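# Hang the inverted glass beaker on a drying-rack peg

## Task

Pick up the beaker sitting upside down on the shelved bench by the door, carry it to the drying rack on the shelved bench by the window, and push it onto one of the rack's pegs far enough that the peg alone supports it. It fails if the beaker touches the floor, falls more than a few centimetres or is knocked hard enough to break, or if the robot falls over or is left tilted. Finish with the gripper open and the robot backed away, so that nothing relies on the robot to stay in place.

## Robot and tools

ROBOT. LinearBot: an omnidirectional wheeled base with a tall column. A carriage rides up and down the column (lift_m, 0 to 1 m) and carries two identical six-joint arms, left and right, each ending in a two-finger gripper. Arm bases sit about 0.57 m + lift_m above the floor, 0.27 m forward and 0.33 m to either side of the centre. The carriage hangs about 0.15 m below them. A hand reaches about 0.78 m from its shoulder but only about 0.38 m downward. The hand is about 0.16 m long and 0.1 m wide (0.14 m opened). Parked arm joints 1-6: 0, 0.05, 0.05, 1.45, 0, 0. Cameras: carriage_camera (fixed, forward, tilted about 20 degrees down), left_wrist_camera and right_wrist_camera (looking out past the fingertips).

FRAMES. Base frame: origin on the floor below the base centre, x forward, y left, z up, in metres. left_hand and right_hand report the midpoint between each hand's finger pads in this frame, with quat_wxyz giving the hand's orientation. The hand's z axis runs along the fingers and the fingers open along its y axis. Odometry frame: the base frame as it was when the scene began. Heading is counter-clockwise positive, from -3.142 to 3.142. Odometry counts wheel rotation, so wheel slip shows up as movement.

execute_actions. Arguments: actions, a list holding one action or none, and cameras, a list drawn from carriage_camera, left_wrist_camera, right_wrist_camera, all. Omitted, null or ["all"] returns every camera; [] returns none.

An action has base, joints, or both, and they start together. base takes exactly one key, and each is an offset relative to where the base last reported itself:
- translate_m: forward positive, -2 to 2 m.
- strafe_m: left positive, -2 to 2 m.
- rotate_rad: counter-clockwise positive, -6.3 to 6.3 rad.

joints holds absolute targets keyed by name:
- lift_m: 0 to 1 m.
- left_/right_joint1_rad: -2.617 to 3.054. Yaw about vertical; 0 is forward, positive turns left.
- joint2_rad: 0 to 3.141. Shoulder; 0 is the upper arm level pointing back, 1.57 upright, 3.14 level forward.
- joint3_rad: 0 to 3.141. Elbow; 0 folded, 3.14 straight.
- joint4_rad: -1.57 to 1.57. Wrist pitch; positive lifts the fingertips.
- joint5_rad: -1.57 to 1.57. Wrist yaw; positive swings the fingertips to the right, the opposite sense of joint1.
- joint6_rad: -2.094 to 2.094. Roll about the finger axis; positive is clockwise seen from the forearm.
- left_/right_gripper_m: 0 to 0.093 m, the pad gap.

A joint left out of an action may keep pushing toward its earlier target. Any unknown key or out-of-range value rejects the whole call and nothing moves.

wait: seconds, 0 to 10. Commands nothing new and returns state and images.

zoom_image: camera plus region [x0, y0, x1, y1] in pixels of that camera's latest full 672x504 image, with the origin at the top left and at most 504x504. Returns a closer view.

read_manual: section "licences". Returns only licence text.

finished_scene: scene, the integer number of the current scene. Ends it permanently and reports success.

RESULTS. The "pictures" line lists the images in order. joint_positions are the measured joint values.

base_status and joint_status outcomes:
- done: reached. For the base it only means the wheels turned the commanded amount.
- off_target: at rest short of the target and possibly still pushing. A gripper holding something usually reports this.
- contact_stop / time_out: the old target is dropped and the motor holds its position.
- "joint command not followed" (with a cause line): a self-collision check blocked that arm's targets and the joints read not_followed. The robot may keep retrying them on later actions. To recover, move only the blocked arm clear, then the other one in a separate call.
- ARM HIT: a hard self-collision.

on_its_own describes what the call did not command; there, "held at" is a target, not a measured position.

motor_effort is a percentage of maximum, positive toward higher joint values, with the peak in brackets. It is biased and noisy. If lift effort keeps dropping while the lift lowers, the hand or its load is resting on something. If drive_wheels stays high at rest, the base is pressing on something.

Motor temperatures list each arm's joints. MOTOR HOT appears from 75 °C. At 90 °C the arm pauses for 10 s. At 100 °C the arm goes limp and drops whatever it holds. These appear as OVER-TEMPERATURE FAULT and limit_stop_at_motor_heat; after one, resend the target. A stretched-out arm heats quickly, even when empty.

CAUTIONS.
- The beaker is glass. Never let it drop more than a few centimetres, strike anything hard, or reach the floor. Move gently and close the gripper without crushing; pads can exert about 45 to 60 N each.
- Reported hand positions drift, worse at full reach. Loaded hands sag about 10 to 17 cm per kg. Check against camera images.
- Arms have no contact stop and keep pressing when blocked. Base and lift stops act late or not at all. A sudden stop can topple carried items.
- After a blocked drive, back off about 0.2 m the way you came (or undo the turn), repeating once if needed. Do not reverse into a table edge the column could catch, since that can tip the robot.
- Tipping is likeliest with the carriage high, arms extended, a load held, or while pulling. No sensor reports a lean; only images show it.
- Never let the two arms collide or press on each other.
- Loose objects may occasionally be nudged by outside forces.
- To finish, open the gripper, withdraw the hand, and back the base away.

Each tool is called as a command line: name --argument value for each argument, lists and objects as JSON in quotes; but a table of rows of numbers goes row by row, as --pt "numbers of a row", without its own name.

## Session

execute_actions --actions '[]'

Scene clock: 0.00 s.
Motor temperatures (°C, as the motors report them): left_arm=[30 30 30 31 30 31] | right_arm=[28 29 32 28 28 31]
base_odometry: x=+0.000 y=+0.000 heading=+0.000 (m, m, rad; odometry frame)
base_status: not commanded
joint_positions: lift_m=+0.302 left_joint1_rad=+0.023 left_joint2_rad=+0.048 left_joint3_rad=+0.082 left_joint4_rad=+1.397 left_joint5_rad=-0.049 left_joint6_rad=+0.051 left_gripper_m=+0.094 right_joint1_rad=+0.001 right_joint2_rad=+0.034 right_joint3_rad=+0.024 right_joint4_rad=+1.413 right_joint5_rad=+0.020 right_joint6_rad=+0.013 right_gripper_m=+0.094
joint_status: not commanded
motor_effort: lift_m=+18 drive_wheels=+2 (%)
left_hand: x=+0.3044 y=+0.3340 z=+1.3295 quat_wxyz=(+0.997, -0.024, +0.070, +0.038) (m; base frame)
right_hand: x=+0.3139 y=-0.3281 z=+1.3142 quat_wxyz=(+0.996, +0.010, +0.083, +0.006) (m; base frame)
pictures: carriage_camera, left_wrist_camera, right_wrist_camera
Images, in order (width x height): carriage_camera 672x504, left_wrist_camera 672x504, right_wrist_camera 672x504.

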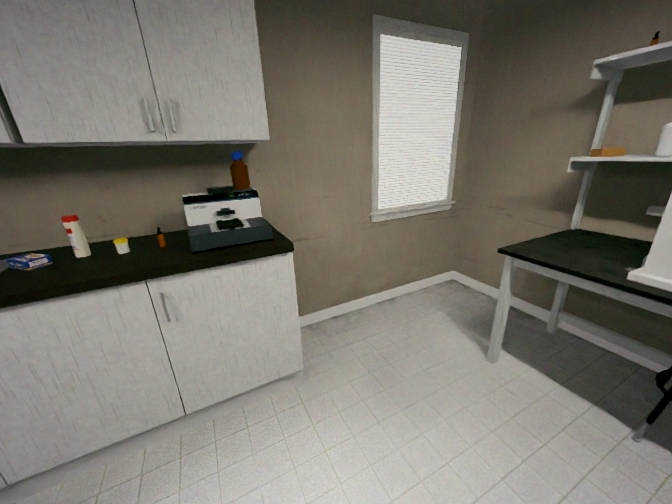

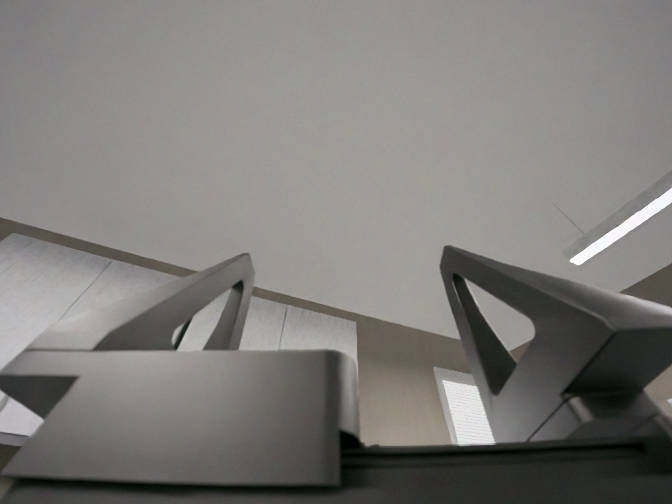

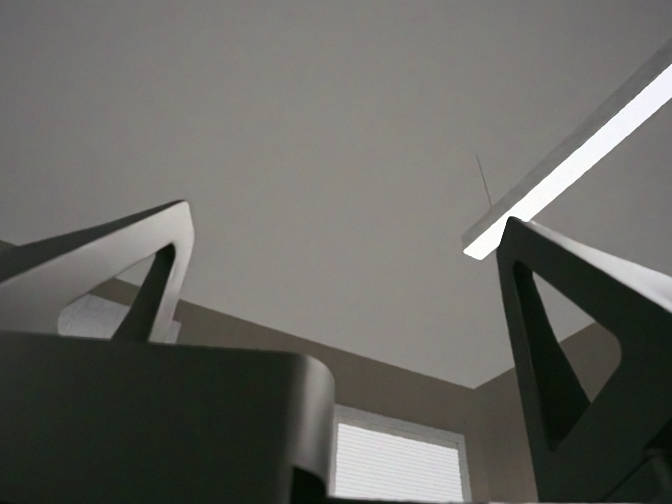

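execute_actions --actions '[{"base":{"rotate_rad":-1.1}}]' --cameras '["carriage_camera"]'

execute_actions --actions '[{"base":{"rotate_rad":-1.3}}]' --cameras '["carriage_camera"]'

Scene clock: 3.13 s.
Motor temperatures (°C, as the motors report them): left_arm=[30 30 30 31 30 31] | right_arm=[28 30 32 28 28 31]
base_odometry: x=+0.000 y=+0.000 heading=-1.100 (m, m, rad; odometry frame)
base_status: done
joint_positions: lift_m=+0.302 left_joint1_rad=+0.023 left_joint2_rad=+0.048 left_joint3_rad=+0.082 left_joint4_rad=+1.397 left_joint5_rad=-0.049 left_joint6_rad=+0.051 left_gripper_m=+0.094 right_joint1_rad=+0.001 right_joint2_rad=+0.034 right_joint3_rad=+0.024 right_joint4_rad=+1.413 right_joint5_rad=+0.020 right_joint6_rad=+0.013 right_gripper_m=+0.094
joint_status: not commanded
motor_effort: lift_m=+18(18) drive_wheels=+3(8) (%)
left_hand: x=+0.3044 y=+0.3340 z=+1.3295 quat_wxyz=(+0.997, -0.024, +0.070, +0.038) (m; base frame)
right_hand: x=+0.3139 y=-0.3281 z=+1.3142 quat_wxyz=(+0.996, +0.010, +0.083, +0.006) (m; base frame)
pictures: carriage_camera
Images, in order (width x height): carriage_camera 672x504.

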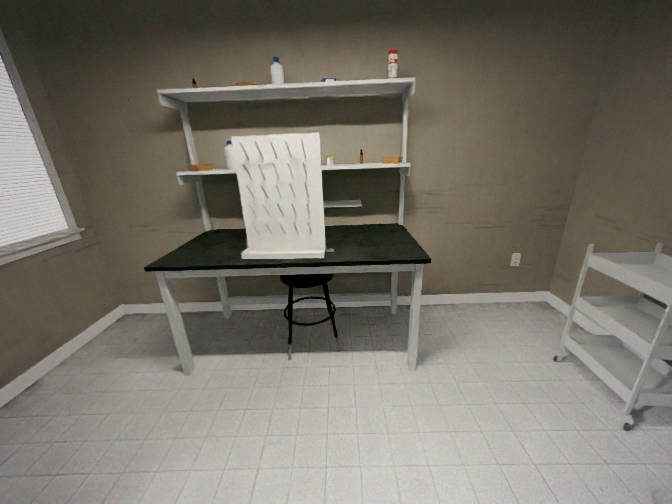

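Scene clock: 5.97 s.
Motor temperatures (°C, as the motors report them): left_arm=[30 30 30 31 30 31] | right_arm=[28 30 33 28 28 31]
base_odometry: x=+0.000 y=+0.000 heading=-2.400 (m, m, rad; odometry frame)
base_status: done
joint_positions: lift_m=+0.302 left_joint1_rad=+0.023 left_joint2_rad=+0.048 left_joint3_rad=+0.082 left_joint4_rad=+1.397 left_joint5_rad=-0.049 left_joint6_rad=+0.051 left_gripper_m=+0.094 right_joint1_rad=+0.001 right_joint2_rad=+0.034 right_joint3_rad=+0.024 right_joint4_rad=+1.413 right_joint5_rad=+0.020 right_joint6_rad=+0.013 right_gripper_m=+0.094
joint_status: not commanded
motor_effort: lift_m=+18(17) drive_wheels=+3(11) (%)
left_hand: x=+0.3044 y=+0.3340 z=+1.3295 quat_wxyz=(+0.997, -0.024, +0.070, +0.038) (m; base frame)
right_hand: x=+0.3139 y=-0.3281 z=+1.3142 quat_wxyz=(+0.996, +0.010, +0.083, +0.006) (m; base frame)
pictures: carriage_camera
Images, in order (width x height): carriage_camera 672x504.

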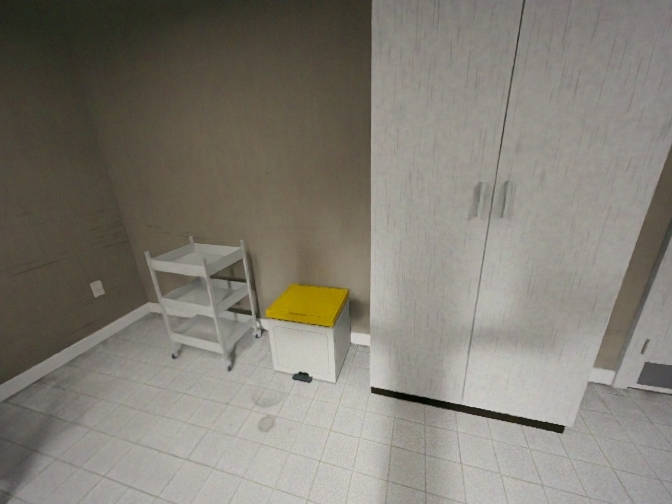

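execute_actions --actions '[{"base":{"rotate_rad":-1.8}}]' --cameras '["carriage_camera"]'

Scene clock: 9.83 s.
Motor temperatures (°C, as the motors report them): left_arm=[30 31 31 31 30 31] | right_arm=[28 30 33 28 28 31]
base_odometry: x=+0.000 y=+0.000 heading=+2.084 (m, m, rad; odometry frame)
base_status: done
joint_positions: lift_m=+0.302 left_joint1_rad=+0.023 left_joint2_rad=+0.048 left_joint3_rad=+0.082 left_joint4_rad=+1.397 left_joint5_rad=-0.049 left_joint6_rad=+0.051 left_gripper_m=+0.094 right_joint1_rad=+0.001 right_joint2_rad=+0.034 right_joint3_rad=+0.024 right_joint4_rad=+1.413 right_joint5_rad=+0.020 right_joint6_rad=+0.013 right_gripper_m=+0.094
joint_status: not commanded
motor_effort: lift_m=+18(18) drive_wheels=+3(9) (%)
left_hand: x=+0.3045 y=+0.3340 z=+1.3295 quat_wxyz=(+0.997, -0.024, +0.070, +0.038) (m; base frame)
right_hand: x=+0.3139 y=-0.3281 z=+1.3142 quat_wxyz=(+0.996, +0.010, +0.083, +0.006) (m; base frame)
pictures: carriage_camera
Images, in order (width x height): carriage_camera 672x504.

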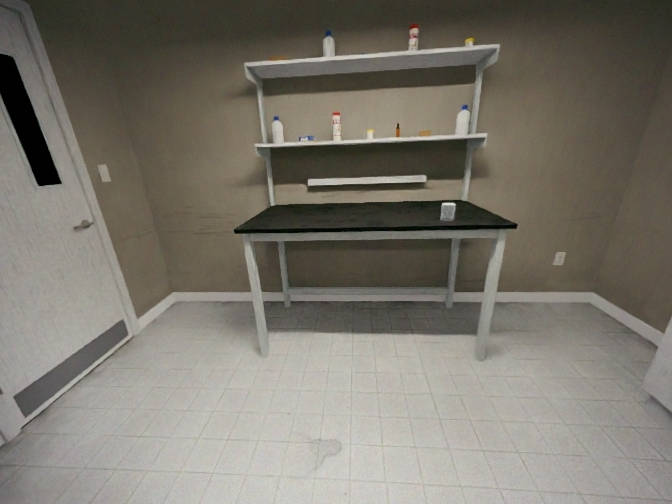

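execute_actions --actions '[{"base":{"strafe_m":-0.3},"joints":{"lift_m":0.55}}]' --cameras '[]'

execute_actions --actions '[{"base":{"translate_m":1.15},"joints":{"right_joint2_rad":1.2,"right_joint3_rad":1.2,"right_joint4_rad":-1.3}}]'

Scene clock: 15.83 s.
Motor temperatures (°C, as the motors report them): left_arm=[30 31 31 31 30 31] | right_arm=[28 30 34 28 28 31]
base_odometry: x=+0.262 y=+0.147 heading=+2.083 (m, m, rad; odometry frame)
base_status: done
joint_positions: lift_m=+0.550 left_joint1_rad=+0.023 left_joint2_rad=+0.048 left_joint3_rad=+0.082 left_joint4_rad=+1.397 left_joint5_rad=-0.049 left_joint6_rad=+0.051 left_gripper_m=+0.094 right_joint1_rad=+0.001 right_joint2_rad=+0.034 right_joint3_rad=+0.024 right_joint4_rad=+1.413 right_joint5_rad=+0.020 right_joint6_rad=+0.013 right_gripper_m=+0.094
joint_status: all done
motor_effort: lift_m=+20(23) drive_wheels=+4(10) (%)
left_hand: x=+0.3045 y=+0.3340 z=+1.5771 quat_wxyz=(+0.997, -0.024, +0.070, +0.038) (m; base frame)
right_hand: x=+0.3139 y=-0.3281 z=+1.5618 quat_wxyz=(+0.996, +0.010, +0.083, +0.006) (m; base frame)
pictures: none
No camera images: the call's "cameras" was empty. Leave "cameras" out to get every camera's image.

Scene clock: 20.53 s.
Motor temperatures (°C, as the motors report them): left_arm=[30 31 32 31 30 31] | right_arm=[28 31 35 28 28 31]
base_odometry: x=-0.301 y=+1.150 heading=+2.083 (m, m, rad; odometry frame)
base_status: done
joint_positions: lift_m=+0.550 left_joint1_rad=+0.023 left_joint2_rad=+0.048 left_joint3_rad=+0.082 left_joint4_rad=+1.397 left_joint5_rad=-0.049 left_joint6_rad=+0.051 left_gripper_m=+0.094 right_joint1_rad=+0.001 right_joint2_rad=+1.193 right_joint3_rad=+1.170 right_joint4_rad=-1.297 right_joint5_rad=+0.020 right_joint6_rad=+0.013 right_gripper_m=+0.094
joint_status: all done
motor_effort: lift_m=+19(20) drive_wheels=+3(11) (%)
left_hand: x=+0.3044 y=+0.3340 z=+1.5771 quat_wxyz=(+0.997, -0.024, +0.070, +0.038) (m; base frame)
right_hand: x=+0.5013 y=-0.3279 z=+1.3145 quat_wxyz=(+0.126, +0.007, +0.992, -0.009) (m; base frame)
pictures: carriage_camera, left_wrist_camera, right_wrist_camera
camera_calibration (this result's frames):
carriage_camera: T_world_to_cam=[[0.036553, -0.998902, -0.0292862, 0.0359784], [-0.3372, 0.0152585, -0.941309, 1.53055], [0.940723, 0.044283, -0.336272, 0.356389], [0, 0, 0, 1]] pos_world=[0.179523, -0.00319698, 1.56162]
left_wrist_camera: T_world_to_cam=[[0.116422, -0.992127, 0.0461611, 0.228086], [0.733851, 0.0546098, -0.677112, 0.833963], [0.66926, 0.112706, 0.734431, -1.27947], [0, 0, 0, 1]] pos_world=[0.21774, 0.324951, 1.49384]
right_wrist_camera: T_world_to_cam=[[0.0147326, -0.999278, -0.0350126, -0.287594], [-0.909241, -0.0279575, 0.415331, -0.102779], [-0.41601, 0.0257159, -0.908996, 1.5339], [0, 0, 0, 1]] pos_world=[0.548902, -0.329705, 1.42692]
Images, in order (width x height): carriage_camera 672x504, left_wrist_camera 672x504, right_wrist_camera 672x504.

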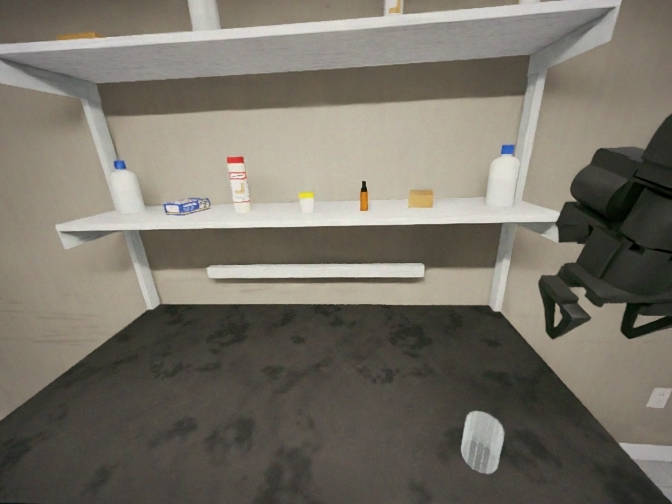

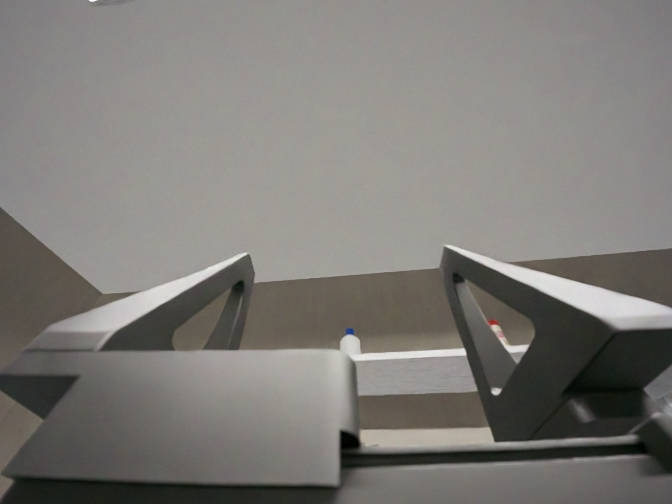

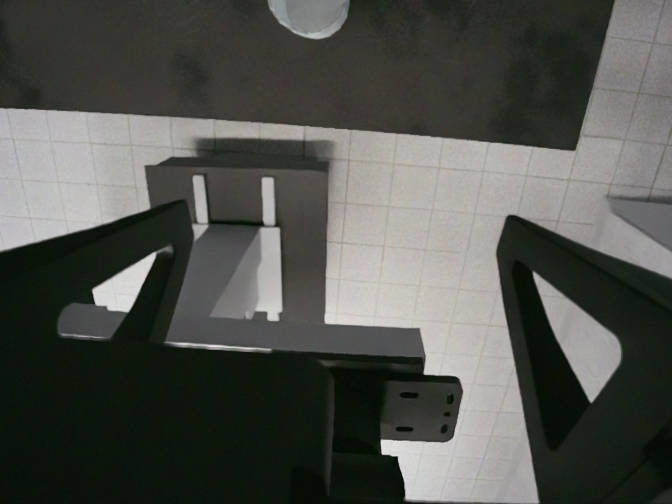

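zoom_image --camera "carriage_camera" --region '[420, 380, 560, 500]'

Region (420, 380, 560, 500) of carriage_camera's 672x504 image, scaled by 3.600, with more detail than that image has; it fills the top 432 rows of this view, and the rest is white.

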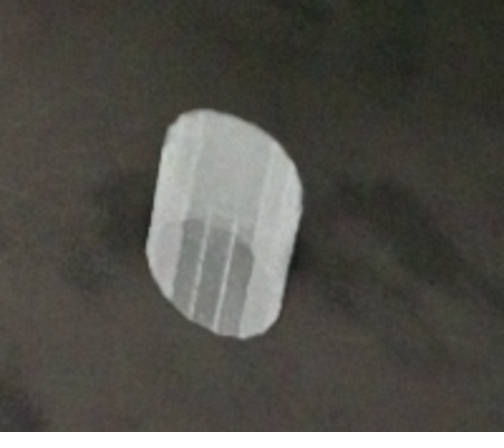

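execute_actions --actions '[{"joints":{"right_joint1_rad":0.12,"right_joint2_rad":1.99,"right_joint3_rad":1.18,"right_joint4_rad":-0.74,"right_joint5_rad":0,"lift_m":0.57}}]' --cameras '["carriage_camera","right_wrist_camera"]'

Scene clock: 24.40 s.
Motor temperatures (°C, as the motors report them): left_arm=[30 31 32 31 30 31] | right_arm=[28 31 36 29 28 31]
base_odometry: x=-0.301 y=+1.150 heading=+2.083 (m, m, rad; odometry frame)
base_status: not commanded
joint_positions: lift_m=+0.570 left_joint1_rad=+0.023 left_joint2_rad=+0.048 left_joint3_rad=+0.082 left_joint4_rad=+1.397 left_joint5_rad=-0.049 left_joint6_rad=+0.051 left_gripper_m=+0.094 right_joint1_rad=+0.119 right_joint2_rad=+1.983 right_joint3_rad=+1.170 right_joint4_rad=-0.748 right_joint5_rad=+0.003 right_joint6_rad=+0.013 right_gripper_m=+0.094
joint_status: all done
motor_effort: lift_m=+20(23) drive_wheels=+3(4) (%)
left_hand: x=+0.3044 y=+0.3340 z=+1.5972 quat_wxyz=(+0.997, -0.024, +0.070, +0.038) (m; base frame)
right_hand: x=+0.6090 y=-0.2850 z=+1.1321 quat_wxyz=(+0.005, -0.053, +0.999, -0.001) (m; base frame)
pictures: carriage_camera, right_wrist_camera
camera_calibration (this result's frames):
carriage_camera: T_world_to_cam=[[0.036553, -0.998902, -0.0292862, 0.0365653], [-0.3372, 0.0152585, -0.941309, 1.54942], [0.940723, 0.044283, -0.336272, 0.363129], [0, 0, 0, 1]] pos_world=[0.179523, -0.00319698, 1.58166]
right_wrist_camera: T_world_to_cam=[[0.123102, -0.990922, -0.0540335, -0.294812], [-0.773153, -0.129898, 0.620775, -0.272308], [-0.622158, -0.0346422, -0.782125, 1.37647], [0, 0, 0, 1]] pos_world=[0.68214, -0.279824, 1.22969]
Images, in order (width x height): carriage_camera 672x504, right_wrist_camera 672x504.

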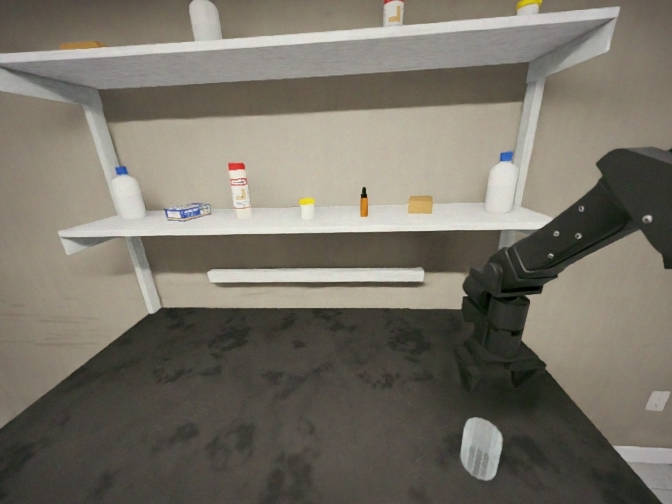

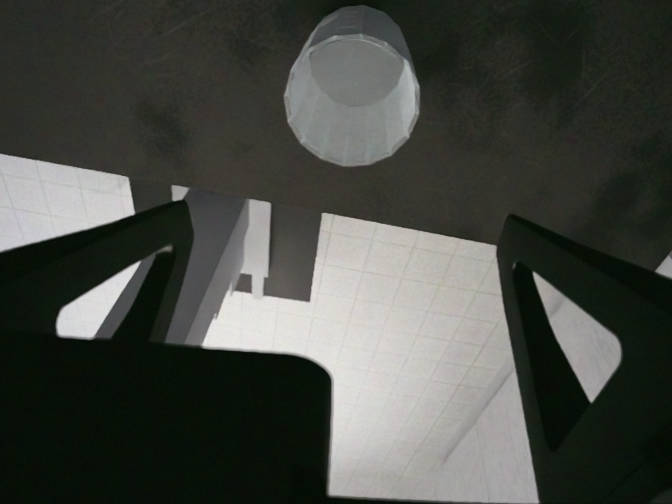

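execute_actions --actions '[{"joints":{"lift_m":0.49}}]' --cameras '["carriage_camera","right_wrist_camera"]'

Scene clock: 26.73 s.
Motor temperatures (°C, as the motors report them): left_arm=[30 31 32 31 30 31] | right_arm=[28 32 37 29 28 31]
base_odometry: x=-0.301 y=+1.150 heading=+2.083 (m, m, rad; odometry frame)
base_status: not commanded
joint_positions: lift_m=+0.490 left_joint1_rad=+0.023 left_joint2_rad=+0.048 left_joint3_rad=+0.082 left_joint4_rad=+1.397 left_joint5_rad=-0.049 left_joint6_rad=+0.051 left_gripper_m=+0.094 right_joint1_rad=+0.119 right_joint2_rad=+1.984 right_joint3_rad=+1.170 right_joint4_rad=-0.744 right_joint5_rad=+0.003 right_joint6_rad=+0.013 right_gripper_m=+0.094
joint_status: all done
motor_effort: lift_m=+15(15) drive_wheels=+3(3) (%)
left_hand: x=+0.3044 y=+0.3340 z=+1.5178 quat_wxyz=(+0.997, -0.024, +0.070, +0.038) (m; base frame)
right_hand: x=+0.6099 y=-0.2849 z=+1.0526 quat_wxyz=(+0.007, -0.053, +0.999, -0.001) (m; base frame)
pictures: carriage_camera, right_wrist_camera
camera_calibration (this result's frames):
carriage_camera: T_world_to_cam=[[0.036553, -0.998902, -0.0292862, 0.0342413], [-0.3372, 0.0152585, -0.941309, 1.47472], [0.940723, 0.044283, -0.336272, 0.336444], [0, 0, 0, 1]] pos_world=[0.179523, -0.00319698, 1.50231]
right_wrist_camera: T_world_to_cam=[[0.123286, -0.9909, -0.0540159, -0.299235], [-0.775264, -0.13015, 0.618083, -0.218234], [-0.619488, -0.0343242, -0.784255, 1.31557], [0, 0, 0, 1]] pos_world=[0.682685, -0.279759, 1.15047]
Images, in order (width x height): carriage_camera 672x504, right_wrist_camera 672x504.

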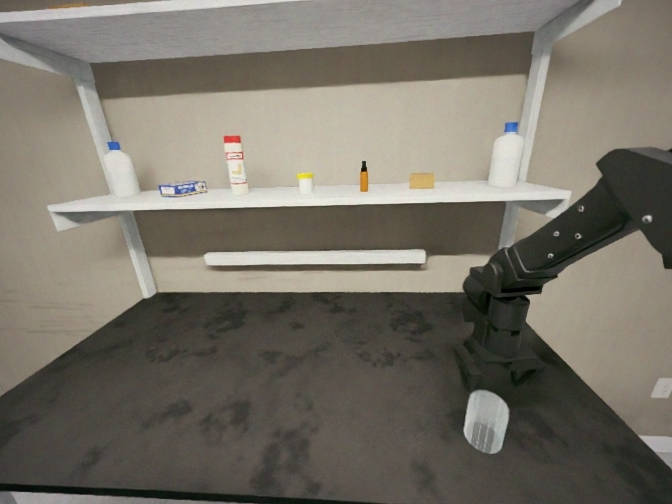

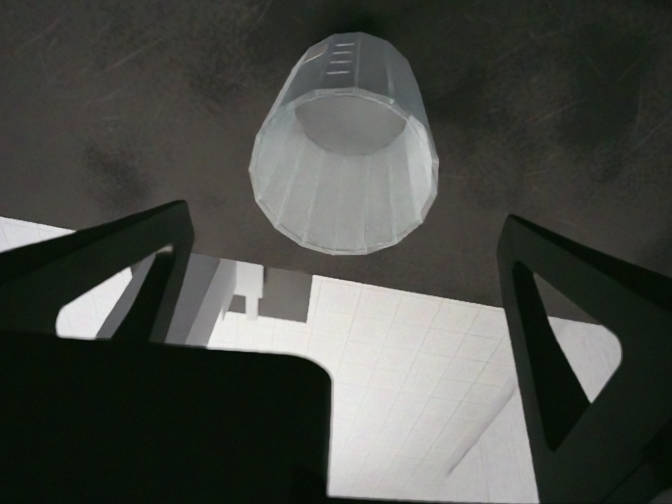

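execute_actions --actions '[{"joints":{"lift_m":0.405,"right_joint1_rad":0.128}}]' --cameras '["carriage_camera","right_wrist_camera"]'

Scene clock: 28.23 s.
Motor temperatures (°C, as the motors report them): left_arm=[30 31 32 31 30 31] | right_arm=[28 32 37 29 28 31]
base_odometry: x=-0.301 y=+1.150 heading=+2.083 (m, m, rad; odometry frame)
base_status: not commanded
joint_positions: lift_m=+0.405 left_joint1_rad=+0.023 left_joint2_rad=+0.048 left_joint3_rad=+0.082 left_joint4_rad=+1.397 left_joint5_rad=-0.049 left_joint6_rad=+0.051 left_gripper_m=+0.094 right_joint1_rad=+0.122 right_joint2_rad=+1.985 right_joint3_rad=+1.170 right_joint4_rad=-0.743 right_joint5_rad=+0.003 right_joint6_rad=+0.013 right_gripper_m=+0.094
joint_status: all done
motor_effort: lift_m=+15(15) drive_wheels=+3(3) (%)
left_hand: x=+0.3044 y=+0.3340 z=+1.4328 quat_wxyz=(+0.997, -0.024, +0.070, +0.038) (m; base frame)
right_hand: x=+0.6099 y=-0.2838 z=+0.9671 quat_wxyz=(+0.007, -0.055, +0.998, -0.001) (m; base frame)
pictures: carriage_camera, right_wrist_camera
camera_calibration (this result's frames):
carriage_camera: T_world_to_cam=[[0.036553, -0.998902, -0.0292862, 0.031751], [-0.3372, 0.0152585, -0.941309, 1.39468], [0.940723, 0.044283, -0.336272, 0.30785], [0, 0, 0, 1]] pos_world=[0.179523, -0.00319698, 1.41727]
right_wrist_camera: T_world_to_cam=[[0.126312, -0.990498, -0.0543968, -0.304113], [-0.774834, -0.132753, 0.618068, -0.166198], [-0.619417, -0.0359207, -0.78424, 1.24805], [0, 0, 0, 1]] pos_world=[0.682701, -0.278456, 1.06495]
Images, in order (width x height): carriage_camera 672x504, right_wrist_camera 672x504.

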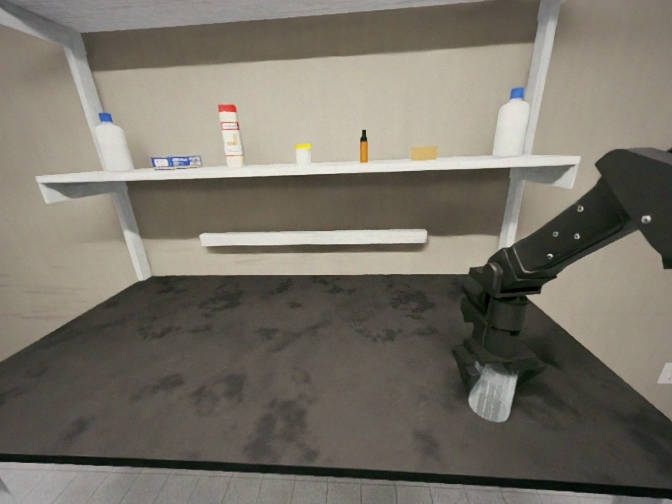

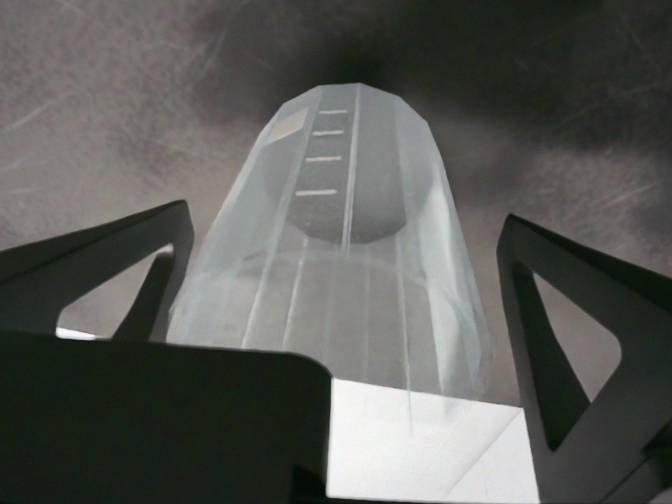

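execute_actions --actions '[{"joints":{"right_gripper_m":0.06}}]' --cameras '[]'

execute_actions --actions '[{"joints":{"lift_m":0.5,"right_gripper_m":0.06}}]' --cameras '["carriage_camera","right_wrist_camera"]'

Scene clock: 29.43 s.
Motor temperatures (°C, as the motors report them): left_arm=[30 31 32 31 30 31] | right_arm=[28 32 37 29 28 31]
base_odometry: x=-0.301 y=+1.150 heading=+2.083 (m, m, rad; odometry frame)
base_status: not commanded
joint_positions: lift_m=+0.405 left_joint1_rad=+0.023 left_joint2_rad=+0.048 left_joint3_rad=+0.082 left_joint4_rad=+1.397 left_joint5_rad=-0.049 left_joint6_rad=+0.051 left_gripper_m=+0.094 right_joint1_rad=+0.122 right_joint2_rad=+1.985 right_joint3_rad=+1.170 right_joint4_rad=-0.743 right_joint5_rad=+0.002 right_joint6_rad=+0.013 right_gripper_m=+0.069
joint_status: right_gripper_m off_target (ended at +0.069, target +0.060)
motor_effort: lift_m=+16(15) drive_wheels=+3(3) (%)
left_hand: x=+0.3044 y=+0.3340 z=+1.4328 quat_wxyz=(+0.997, -0.024, +0.070, +0.038) (m; base frame)
right_hand: x=+0.6099 y=-0.2837 z=+0.9671 quat_wxyz=(+0.007, -0.055, +0.998, -0.001) (m; base frame)
pictures: none
No camera images: the call's "cameras" was empty. Leave "cameras" out to get every camera's image.

Scene clock: 30.33 s.
Motor temperatures (°C, as the motors report them): left_arm=[30 31 32 31 30 31] | right_arm=[28 33 37 29 28 31]
base_odometry: x=-0.301 y=+1.150 heading=+2.083 (m, m, rad; odometry frame)
base_status: not commanded
joint_positions: lift_m=+0.500 left_joint1_rad=+0.023 left_joint2_rad=+0.048 left_joint3_rad=+0.082 left_joint4_rad=+1.397 left_joint5_rad=-0.049 left_joint6_rad=+0.051 left_gripper_m=+0.094 right_joint1_rad=+0.122 right_joint2_rad=+1.990 right_joint3_rad=+1.170 right_joint4_rad=-0.741 right_joint5_rad=+0.002 right_joint6_rad=+0.013 right_gripper_m=+0.069
joint_status: right_gripper_m off_target (ended at +0.069, target +0.060); the others done
motor_effort: lift_m=+20(23) drive_wheels=+3(3) (%)
left_hand: x=+0.3044 y=+0.3340 z=+1.5272 quat_wxyz=(+0.997, -0.024, +0.070, +0.038) (m; base frame)
right_hand: x=+0.6097 y=-0.2837 z=+1.0600 quat_wxyz=(+0.005, -0.055, +0.998, -0.001) (m; base frame)
pictures: carriage_camera, right_wrist_camera
camera_calibration (this result's frames):
carriage_camera: T_world_to_cam=[[0.036553, -0.998902, -0.0292862, 0.0345155], [-0.3372, 0.0152585, -0.941309, 1.48353], [0.940723, 0.044283, -0.336272, 0.339593], [0, 0, 0, 1]] pos_world=[0.179523, -0.00319698, 1.51167]
right_wrist_camera: T_world_to_cam=[[0.126149, -0.990476, -0.0551742, -0.297996], [-0.7729, -0.132999, 0.620433, -0.227602], [-0.621862, -0.0356229, -0.782317, 1.32029], [0, 0, 0, 1]] pos_world=[0.682717, -0.278396, 1.15766]
Images, in order (width x height): carriage_camera 672x504, right_wrist_camera 672x504.

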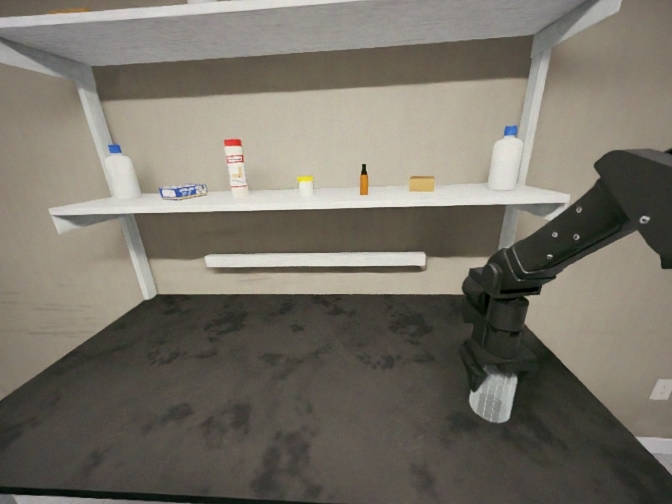

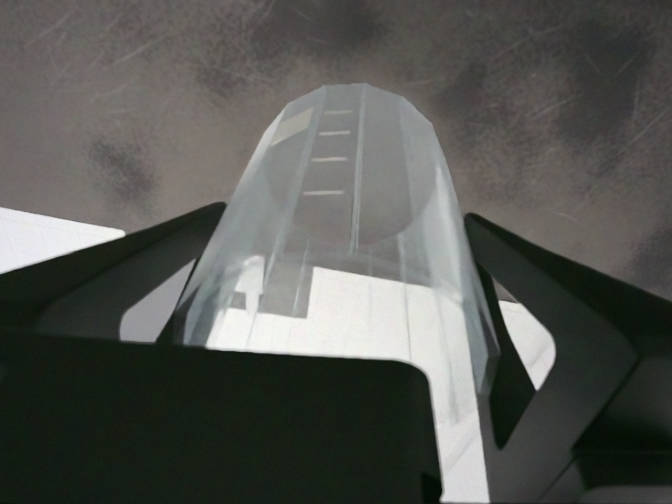

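execute_actions --actions '[{"base":{"translate_m":-1.0},"joints":{"lift_m":0.55}}]' --cameras '[]'

execute_actions --actions '[{"base":{"rotate_rad":3.11},"joints":{"right_joint1_rad":0,"right_joint2_rad":1.2,"right_joint3_rad":0.7,"right_joint4_rad":-0.5}}]' --cameras '["carriage_camera"]'

Scene clock: 35.70 s.
Motor temperatures (°C, as the motors report them): left_arm=[30 31 33 31 30 31] | right_arm=[28 35 37 28 28 31]
base_odometry: x=+0.188 y=+0.278 heading=+2.082 (m, m, rad; odometry frame)
base_status: done
joint_positions: lift_m=+0.550 left_joint1_rad=+0.023 left_joint2_rad=+0.048 left_joint3_rad=+0.082 left_joint4_rad=+1.396 left_joint5_rad=-0.049 left_joint6_rad=+0.051 left_gripper_m=+0.094 right_joint1_rad=+0.125 right_joint2_rad=+1.991 right_joint3_rad=+1.170 right_joint4_rad=-0.736 right_joint5_rad=+0.002 right_joint6_rad=+0.013 right_gripper_m=+0.069
joint_status: all done
motor_effort: lift_m=+19(23) drive_wheels=-1(16) (%)
left_hand: x=+0.3047 y=+0.3340 z=+1.5771 quat_wxyz=(+0.996, -0.024, +0.071, +0.038) (m; base frame)
right_hand: x=+0.6105 y=-0.2825 z=+1.1095 quat_wxyz=(+0.007, -0.056, +0.998, +0.000) (m; base frame)
pictures: none
No camera images: the call's "cameras" was empty. Leave "cameras" out to get every camera's image.

Scene clock: 39.97 s.
Motor temperatures (°C, as the motors report them): left_arm=[30 31 33 31 30 31] | right_arm=[28 35 37 29 28 31]
base_odometry: x=+0.188 y=+0.278 heading=-1.091 (m, m, rad; odometry frame)
base_status: done
joint_positions: lift_m=+0.550 left_joint1_rad=+0.023 left_joint2_rad=+0.048 left_joint3_rad=+0.082 left_joint4_rad=+1.396 left_joint5_rad=-0.049 left_joint6_rad=+0.051 left_gripper_m=+0.094 right_joint1_rad=-0.005 right_joint2_rad=+1.215 right_joint3_rad=+0.717 right_joint4_rad=-0.510 right_joint5_rad=+0.002 right_joint6_rad=+0.013 right_gripper_m=+0.069
joint_status: all done
motor_effort: lift_m=+19(20) drive_wheels=+3(9) (%)
left_hand: x=+0.3047 y=+0.3340 z=+1.5771 quat_wxyz=(+0.996, -0.024, +0.071, +0.038) (m; base frame)
right_hand: x=+0.5745 y=-0.3268 z=+1.2282 quat_wxyz=(+0.278, +0.009, +0.961, +0.000) (m; base frame)
pictures: carriage_camera
camera_calibration (this result's frames):
carriage_camera: T_world_to_cam=[[0.036553, -0.998902, -0.0292862, 0.0359784], [-0.3372, 0.0152585, -0.941309, 1.53055], [0.940723, 0.044283, -0.336272, 0.35639], [0, 0, 0, 1]] pos_world=[0.179523, -0.00319698, 1.56162]
Images, in order (width x height): carriage_camera 672x504.

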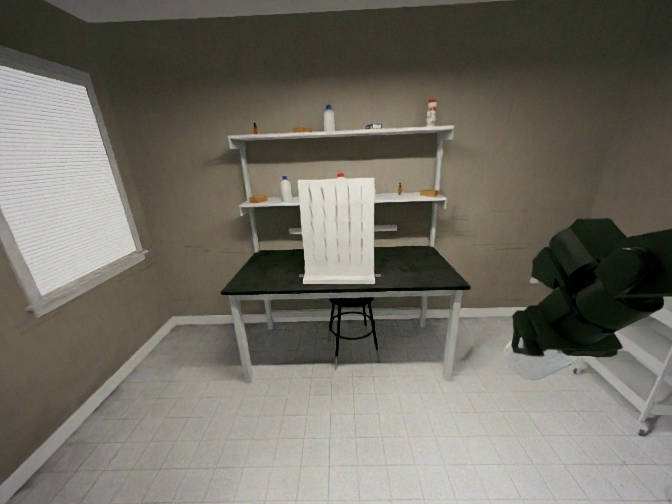

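execute_actions --actions '[{"base":{"strafe_m":0.25}}]' --cameras '[]'

execute_actions --actions '[{"base":{"translate_m":0.95}}]' --cameras '["carriage_camera","right_wrist_camera"]'

Scene clock: 43.30 s.
Motor temperatures (°C, as the motors report them): left_arm=[30 31 33 31 30 31] | right_arm=[28 35 38 30 28 31]
base_odometry: x=+0.410 y=+0.393 heading=-1.090 (m, m, rad; odometry frame)
base_status: done
joint_positions: lift_m=+0.550 left_joint1_rad=+0.023 left_joint2_rad=+0.048 left_joint3_rad=+0.082 left_joint4_rad=+1.396 left_joint5_rad=-0.049 left_joint6_rad=+0.051 left_gripper_m=+0.094 right_joint1_rad=-0.005 right_joint2_rad=+1.215 right_joint3_rad=+0.717 right_joint4_rad=-0.510 right_joint5_rad=+0.002 right_joint6_rad=+0.013 right_gripper_m=+0.069
joint_status: not commanded
motor_effort: lift_m=+20(19) drive_wheels=-3(6) (%)
left_hand: x=+0.3047 y=+0.3340 z=+1.5771 quat_wxyz=(+0.996, -0.024, +0.071, +0.038) (m; base frame)
right_hand: x=+0.5745 y=-0.3264 z=+1.2282 quat_wxyz=(+0.278, +0.008, +0.961, +0.000) (m; base frame)
pictures: none
No camera images: the call's "cameras" was empty. Leave "cameras" out to get every camera's image.

Scene clock: 47.47 s.
Motor temperatures (°C, as the motors report them): left_arm=[30 32 33 31 30 31] | right_arm=[28 35 38 30 28 31]
base_odometry: x=+0.849 y=-0.449 heading=-1.090 (m, m, rad; odometry frame)
base_status: done
joint_positions: lift_m=+0.550 left_joint1_rad=+0.023 left_joint2_rad=+0.048 left_joint3_rad=+0.082 left_joint4_rad=+1.396 left_joint5_rad=-0.049 left_joint6_rad=+0.051 left_gripper_m=+0.094 right_joint1_rad=-0.005 right_joint2_rad=+1.215 right_joint3_rad=+0.717 right_joint4_rad=-0.510 right_joint5_rad=+0.001 right_joint6_rad=+0.013 right_gripper_m=+0.069
joint_status: not commanded
motor_effort: lift_m=+20(20) drive_wheels=-1(12) (%)
left_hand: x=+0.3047 y=+0.3340 z=+1.5771 quat_wxyz=(+0.996, -0.024, +0.071, +0.038) (m; base frame)
right_hand: x=+0.5745 y=-0.3263 z=+1.2282 quat_wxyz=(+0.278, +0.008, +0.961, +0.000) (m; base frame)
pictures: carriage_camera, right_wrist_camera
camera_calibration (this result's frames):
carriage_camera: T_world_to_cam=[[0.036553, -0.998902, -0.0292862, 0.0359784], [-0.3372, 0.0152585, -0.941309, 1.53055], [0.940723, 0.044283, -0.336272, 0.35639], [0, 0, 0, 1]] pos_world=[0.179523, -0.00319698, 1.56162]
right_wrist_camera: T_world_to_cam=[[0.0290675, -0.998567, -0.044923, -0.285971], [-0.992665, -0.0341134, 0.115981, 0.413248], [-0.117347, 0.0412223, -0.992235, 1.42155], [0, 0, 0, 1]] pos_world=[0.585343, -0.330063, 1.34974]
Images, in order (width x height): carriage_camera 672x504, right_wrist_camera 672x504.

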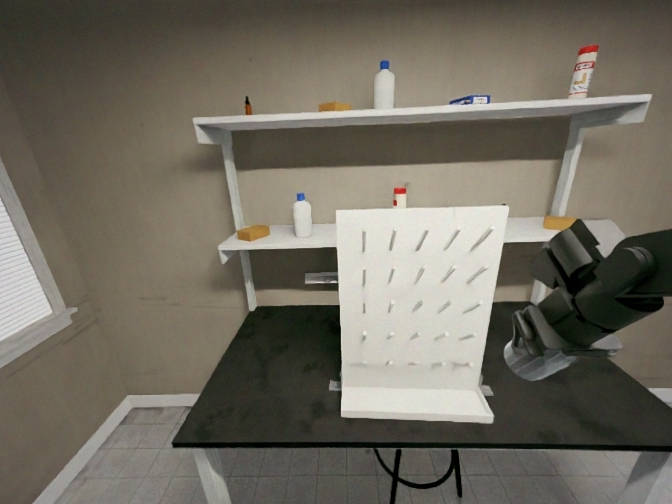

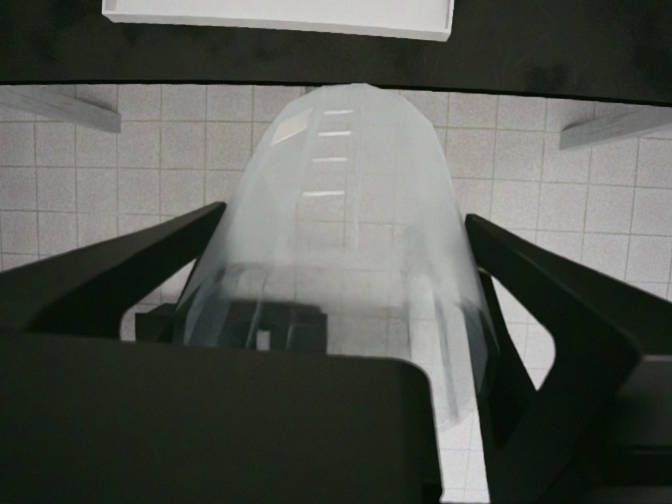

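zoom_image --camera "carriage_camera" --region '[320, 195, 530, 435]'

Region (320, 195, 530, 435) of carriage_camera's 672x504 image, scaled by 2.100, with more detail than that image has; it fills the left 441 columns of this view, and the rest is white.

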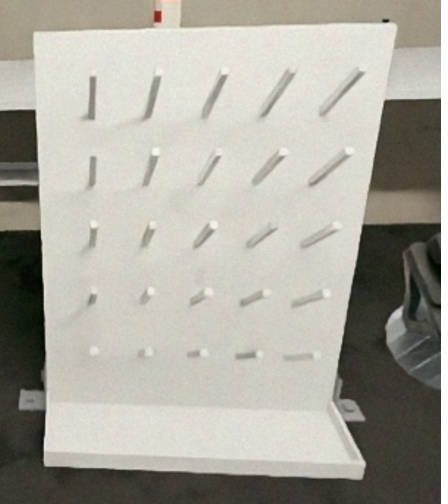

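execute_actions --actions '[{"base":{"strafe_m":0.03},"joints":{"lift_m":0.74,"right_joint4_rad":-0.28}}]' --cameras '["carriage_camera","right_wrist_camera"]'

Scene clock: 52.70 s.
Motor temperatures (°C, as the motors report them): left_arm=[30 32 34 31 30 31] | right_arm=[28 35 38 31 28 31]
base_odometry: x=+0.876 y=-0.435 heading=-1.090 (m, m, rad; odometry frame)
base_status: done
joint_positions: lift_m=+0.740 left_joint1_rad=+0.023 left_joint2_rad=+0.048 left_joint3_rad=+0.082 left_joint4_rad=+1.396 left_joint5_rad=-0.049 left_joint6_rad=+0.051 left_gripper_m=+0.094 right_joint1_rad=-0.005 right_joint2_rad=+1.215 right_joint3_rad=+0.706 right_joint4_rad=-0.298 right_joint5_rad=+0.001 right_joint6_rad=+0.013 right_gripper_m=+0.069
joint_status: all done
motor_effort: lift_m=+20(23) drive_wheels=+0(8) (%)
left_hand: x=+0.3047 y=+0.3340 z=+1.7671 quat_wxyz=(+0.996, -0.024, +0.071, +0.038) (m; base frame)
right_hand: x=+0.6124 y=-0.3265 z=+1.4456 quat_wxyz=(+0.373, +0.008, +0.928, +0.001) (m; base frame)
pictures: carriage_camera, right_wrist_camera
camera_calibration (this result's frames):
carriage_camera: T_world_to_cam=[[0.036553, -0.998902, -0.0292862, 0.0415423], [-0.3372, 0.0152585, -0.941309, 1.70938], [0.940723, 0.044283, -0.336272, 0.420276], [0, 0, 0, 1]] pos_world=[0.179523, -0.00319698, 1.7516]
right_wrist_camera: T_world_to_cam=[[0.0373305, -0.998606, -0.0373189, -0.29355], [-0.9959, -0.0340983, -0.0837834, 0.716471], [0.0823941, 0.0402935, -0.995785, 1.52421], [0, 0, 0, 1]] pos_world=[0.598906, -0.330126, 1.56686]
Images, in order (width x height): carriage_camera 672x504, right_wrist_camera 672x504.

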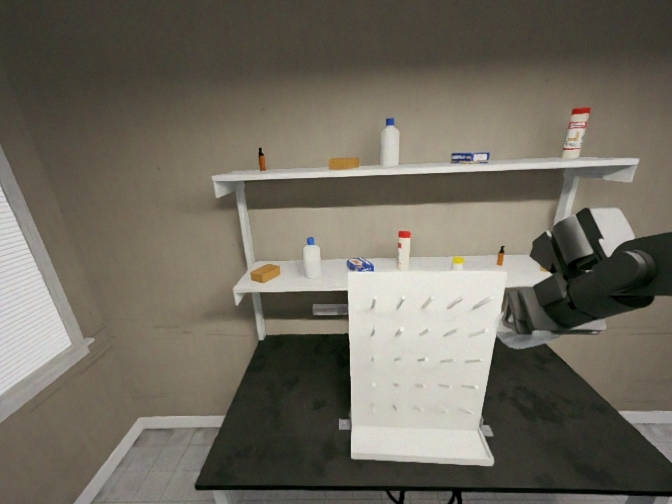

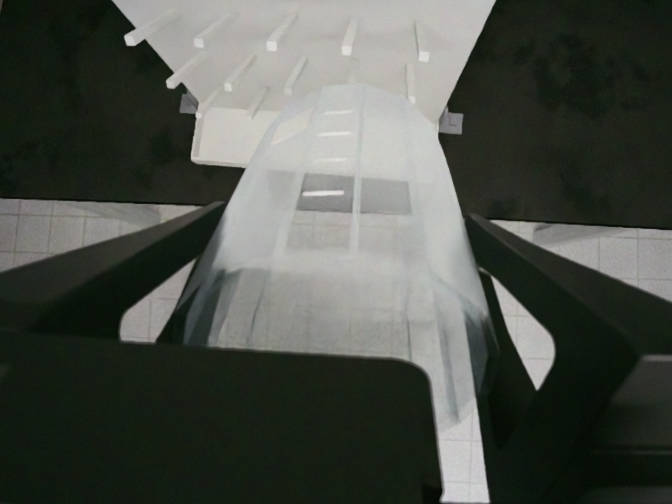

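zoom_image --camera "carriage_camera" --region '[340, 255, 580, 475]'

Region (340, 255, 580, 475) of carriage_camera's 672x504 image, scaled by 2.100, with more detail than that image has; it fills the top 462 rows of this view, and the rest is white.

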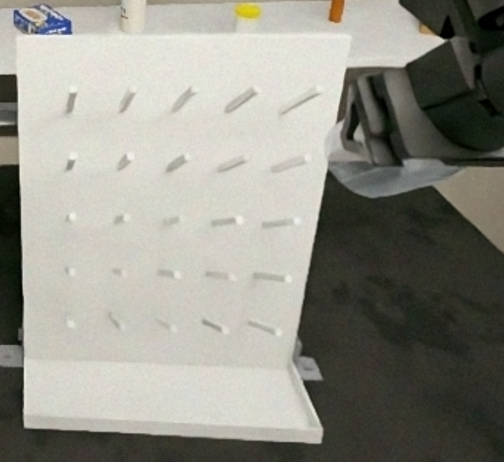

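execute_actions --actions '[{"base":{"strafe_m":-0.06}}]' --cameras '[]'

execute_actions --actions '[{"base":{"translate_m":0.13},"joints":{"right_joint4_rad":-0.25}}]' --cameras '["carriage_camera","right_wrist_camera"]'

Scene clock: 57.60 s.
Motor temperatures (°C, as the motors report them): left_arm=[30 32 34 31 30 31] | right_arm=[28 35 39 32 28 31]
base_odometry: x=+0.822 y=-0.463 heading=-1.090 (m, m, rad; odometry frame)
base_status: done
joint_positions: lift_m=+0.740 left_joint1_rad=+0.023 left_joint2_rad=+0.048 left_joint3_rad=+0.082 left_joint4_rad=+1.396 left_joint5_rad=-0.049 left_joint6_rad=+0.051 left_gripper_m=+0.094 right_joint1_rad=-0.005 right_joint2_rad=+1.215 right_joint3_rad=+0.706 right_joint4_rad=-0.298 right_joint5_rad=+0.001 right_joint6_rad=+0.013 right_gripper_m=+0.069
joint_status: not commanded
motor_effort: lift_m=+20(19) drive_wheels=-1(11) (%)
left_hand: x=+0.3047 y=+0.3340 z=+1.7671 quat_wxyz=(+0.996, -0.024, +0.071, +0.038) (m; base frame)
right_hand: x=+0.6124 y=-0.3265 z=+1.4456 quat_wxyz=(+0.373, +0.008, +0.928, +0.001) (m; base frame)
pictures: none
No camera images: the call's "cameras" was empty. Leave "cameras" out to get every camera's image.

Scene clock: 59.43 s.
Motor temperatures (°C, as the motors report them): left_arm=[30 32 34 31 30 31] | right_arm=[28 35 39 32 28 31]
base_odometry: x=+0.882 y=-0.578 heading=-1.090 (m, m, rad; odometry frame)
base_status: done
joint_positions: lift_m=+0.740 left_joint1_rad=+0.023 left_joint2_rad=+0.048 left_joint3_rad=+0.082 left_joint4_rad=+1.396 left_joint5_rad=-0.049 left_joint6_rad=+0.051 left_gripper_m=+0.094 right_joint1_rad=-0.005 right_joint2_rad=+1.215 right_joint3_rad=+0.706 right_joint4_rad=-0.279 right_joint5_rad=+0.001 right_joint6_rad=+0.013 right_gripper_m=+0.069
joint_status: all done
motor_effort: lift_m=+20(20) drive_wheels=+3(7) (%)
left_hand: x=+0.3047 y=+0.3340 z=+1.7671 quat_wxyz=(+0.996, -0.024, +0.071, +0.038) (m; base frame)
right_hand: x=+0.6158 y=-0.3265 z=+1.4489 quat_wxyz=(+0.381, +0.008, +0.924, +0.001) (m; base frame)
pictures: carriage_camera, right_wrist_camera
camera_calibration (this result's frames):
carriage_camera: T_world_to_cam=[[0.036553, -0.998902, -0.0292862, 0.0415423], [-0.3372, 0.0152585, -0.941309, 1.70938], [0.940723, 0.044283, -0.336272, 0.420276], [0, 0, 0, 1]] pos_world=[0.179523, -0.00319698, 1.7516]
right_wrist_camera: T_world_to_cam=[[0.0383034, -0.998589, -0.0367816, -0.294875], [-0.994112, -0.0343463, -0.10277, 0.746417], [0.101362, 0.0405014, -0.994025, 1.51303], [0, 0, 0, 1]] pos_world=[0.599953, -0.330103, 1.56985]
Images, in order (width x height): carriage_camera 672x504, right_wrist_camera 672x504.

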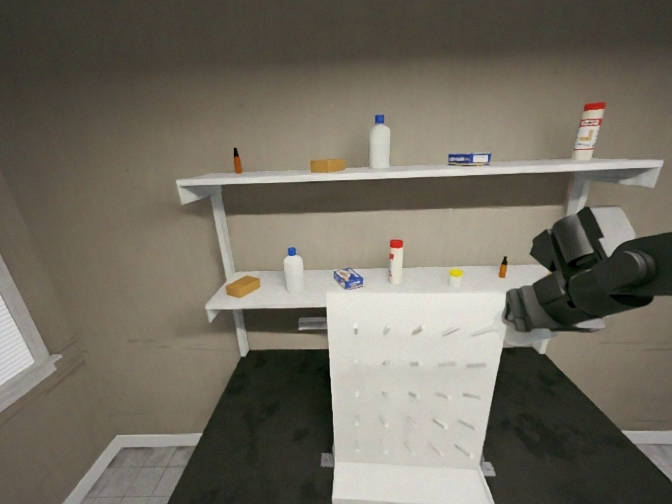

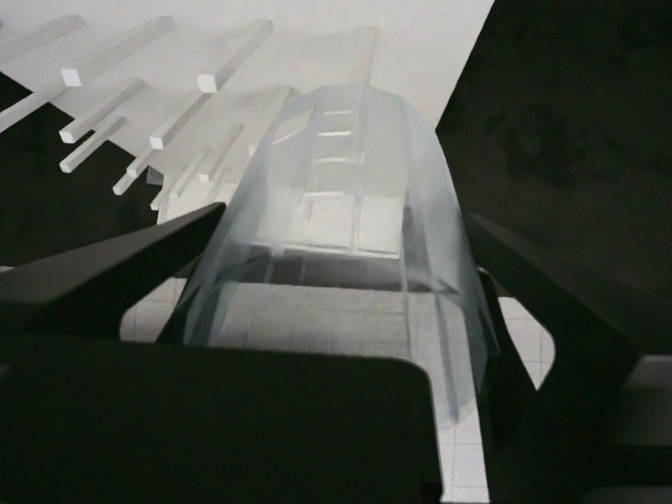

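execute_actions --actions '[{"base":{"translate_m":0.035},"joints":{"lift_m":0.708}}]' --cameras '["carriage_camera","right_wrist_camera"]'

Scene clock: 62.83 s.
Motor temperatures (°C, as the motors report them): left_arm=[30 32 34 31 30 31] | right_arm=[28 35 39 33 28 31]
base_odometry: x=+0.898 y=-0.610 heading=-1.091 (m, m, rad; odometry frame)
base_status: done
joint_positions: lift_m=+0.708 left_joint1_rad=+0.023 left_joint2_rad=+0.048 left_joint3_rad=+0.082 left_joint4_rad=+1.395 left_joint5_rad=-0.049 left_joint6_rad=+0.051 left_gripper_m=+0.094 right_joint1_rad=-0.005 right_joint2_rad=+1.214 right_joint3_rad=+0.706 right_joint4_rad=-0.274 right_joint5_rad=+0.001 right_joint6_rad=+0.013 right_gripper_m=+0.069
joint_status: all done
motor_effort: lift_m=+15(15) drive_wheels=-1(9) (%)
left_hand: x=+0.3049 y=+0.3340 z=+1.7357 quat_wxyz=(+0.996, -0.024, +0.071, +0.038) (m; base frame)
right_hand: x=+0.6167 y=-0.3265 z=+1.4186 quat_wxyz=(+0.384, +0.008, +0.923, +0.001) (m; base frame)
pictures: carriage_camera, right_wrist_camera
camera_calibration (this result's frames):
carriage_camera: T_world_to_cam=[[0.036553, -0.998902, -0.0292862, 0.0406238], [-0.3372, 0.0152585, -0.941309, 1.67986], [0.940723, 0.044283, -0.336272, 0.40973], [0, 0, 0, 1]] pos_world=[0.179523, -0.00319698, 1.72024]
right_wrist_camera: T_world_to_cam=[[0.0385131, -0.99859, -0.0365352, -0.296509], [-0.993508, -0.0343491, -0.108456, 0.751914], [0.107048, 0.040475, -0.99343, 1.47845], [0, 0, 0, 1]] pos_world=[0.600187, -0.330104, 1.53945]
Images, in order (width x height): carriage_camera 672x504, right_wrist_camera 672x504.

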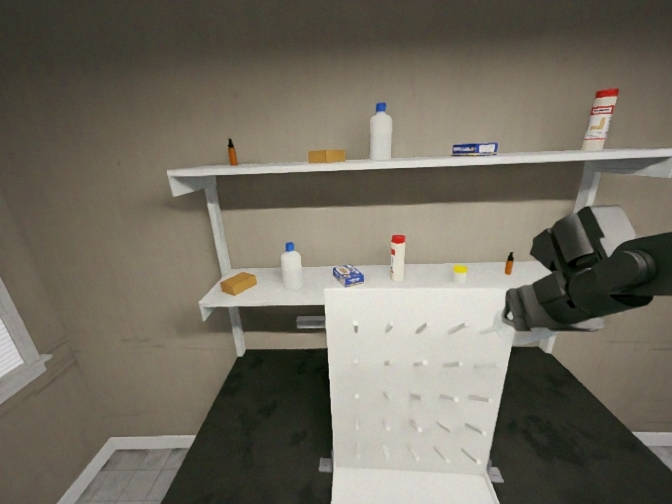

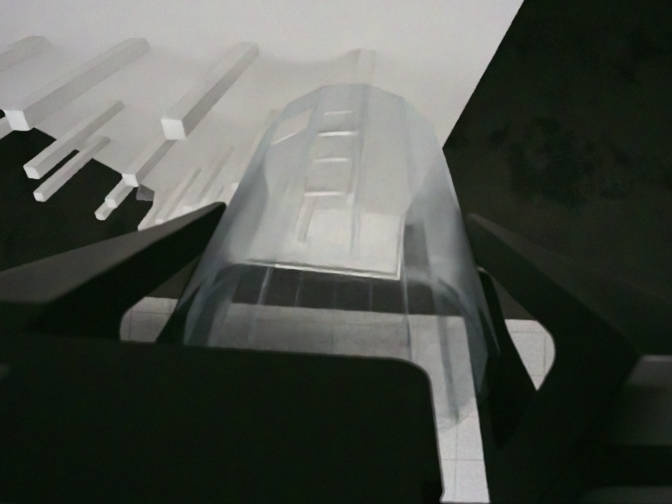

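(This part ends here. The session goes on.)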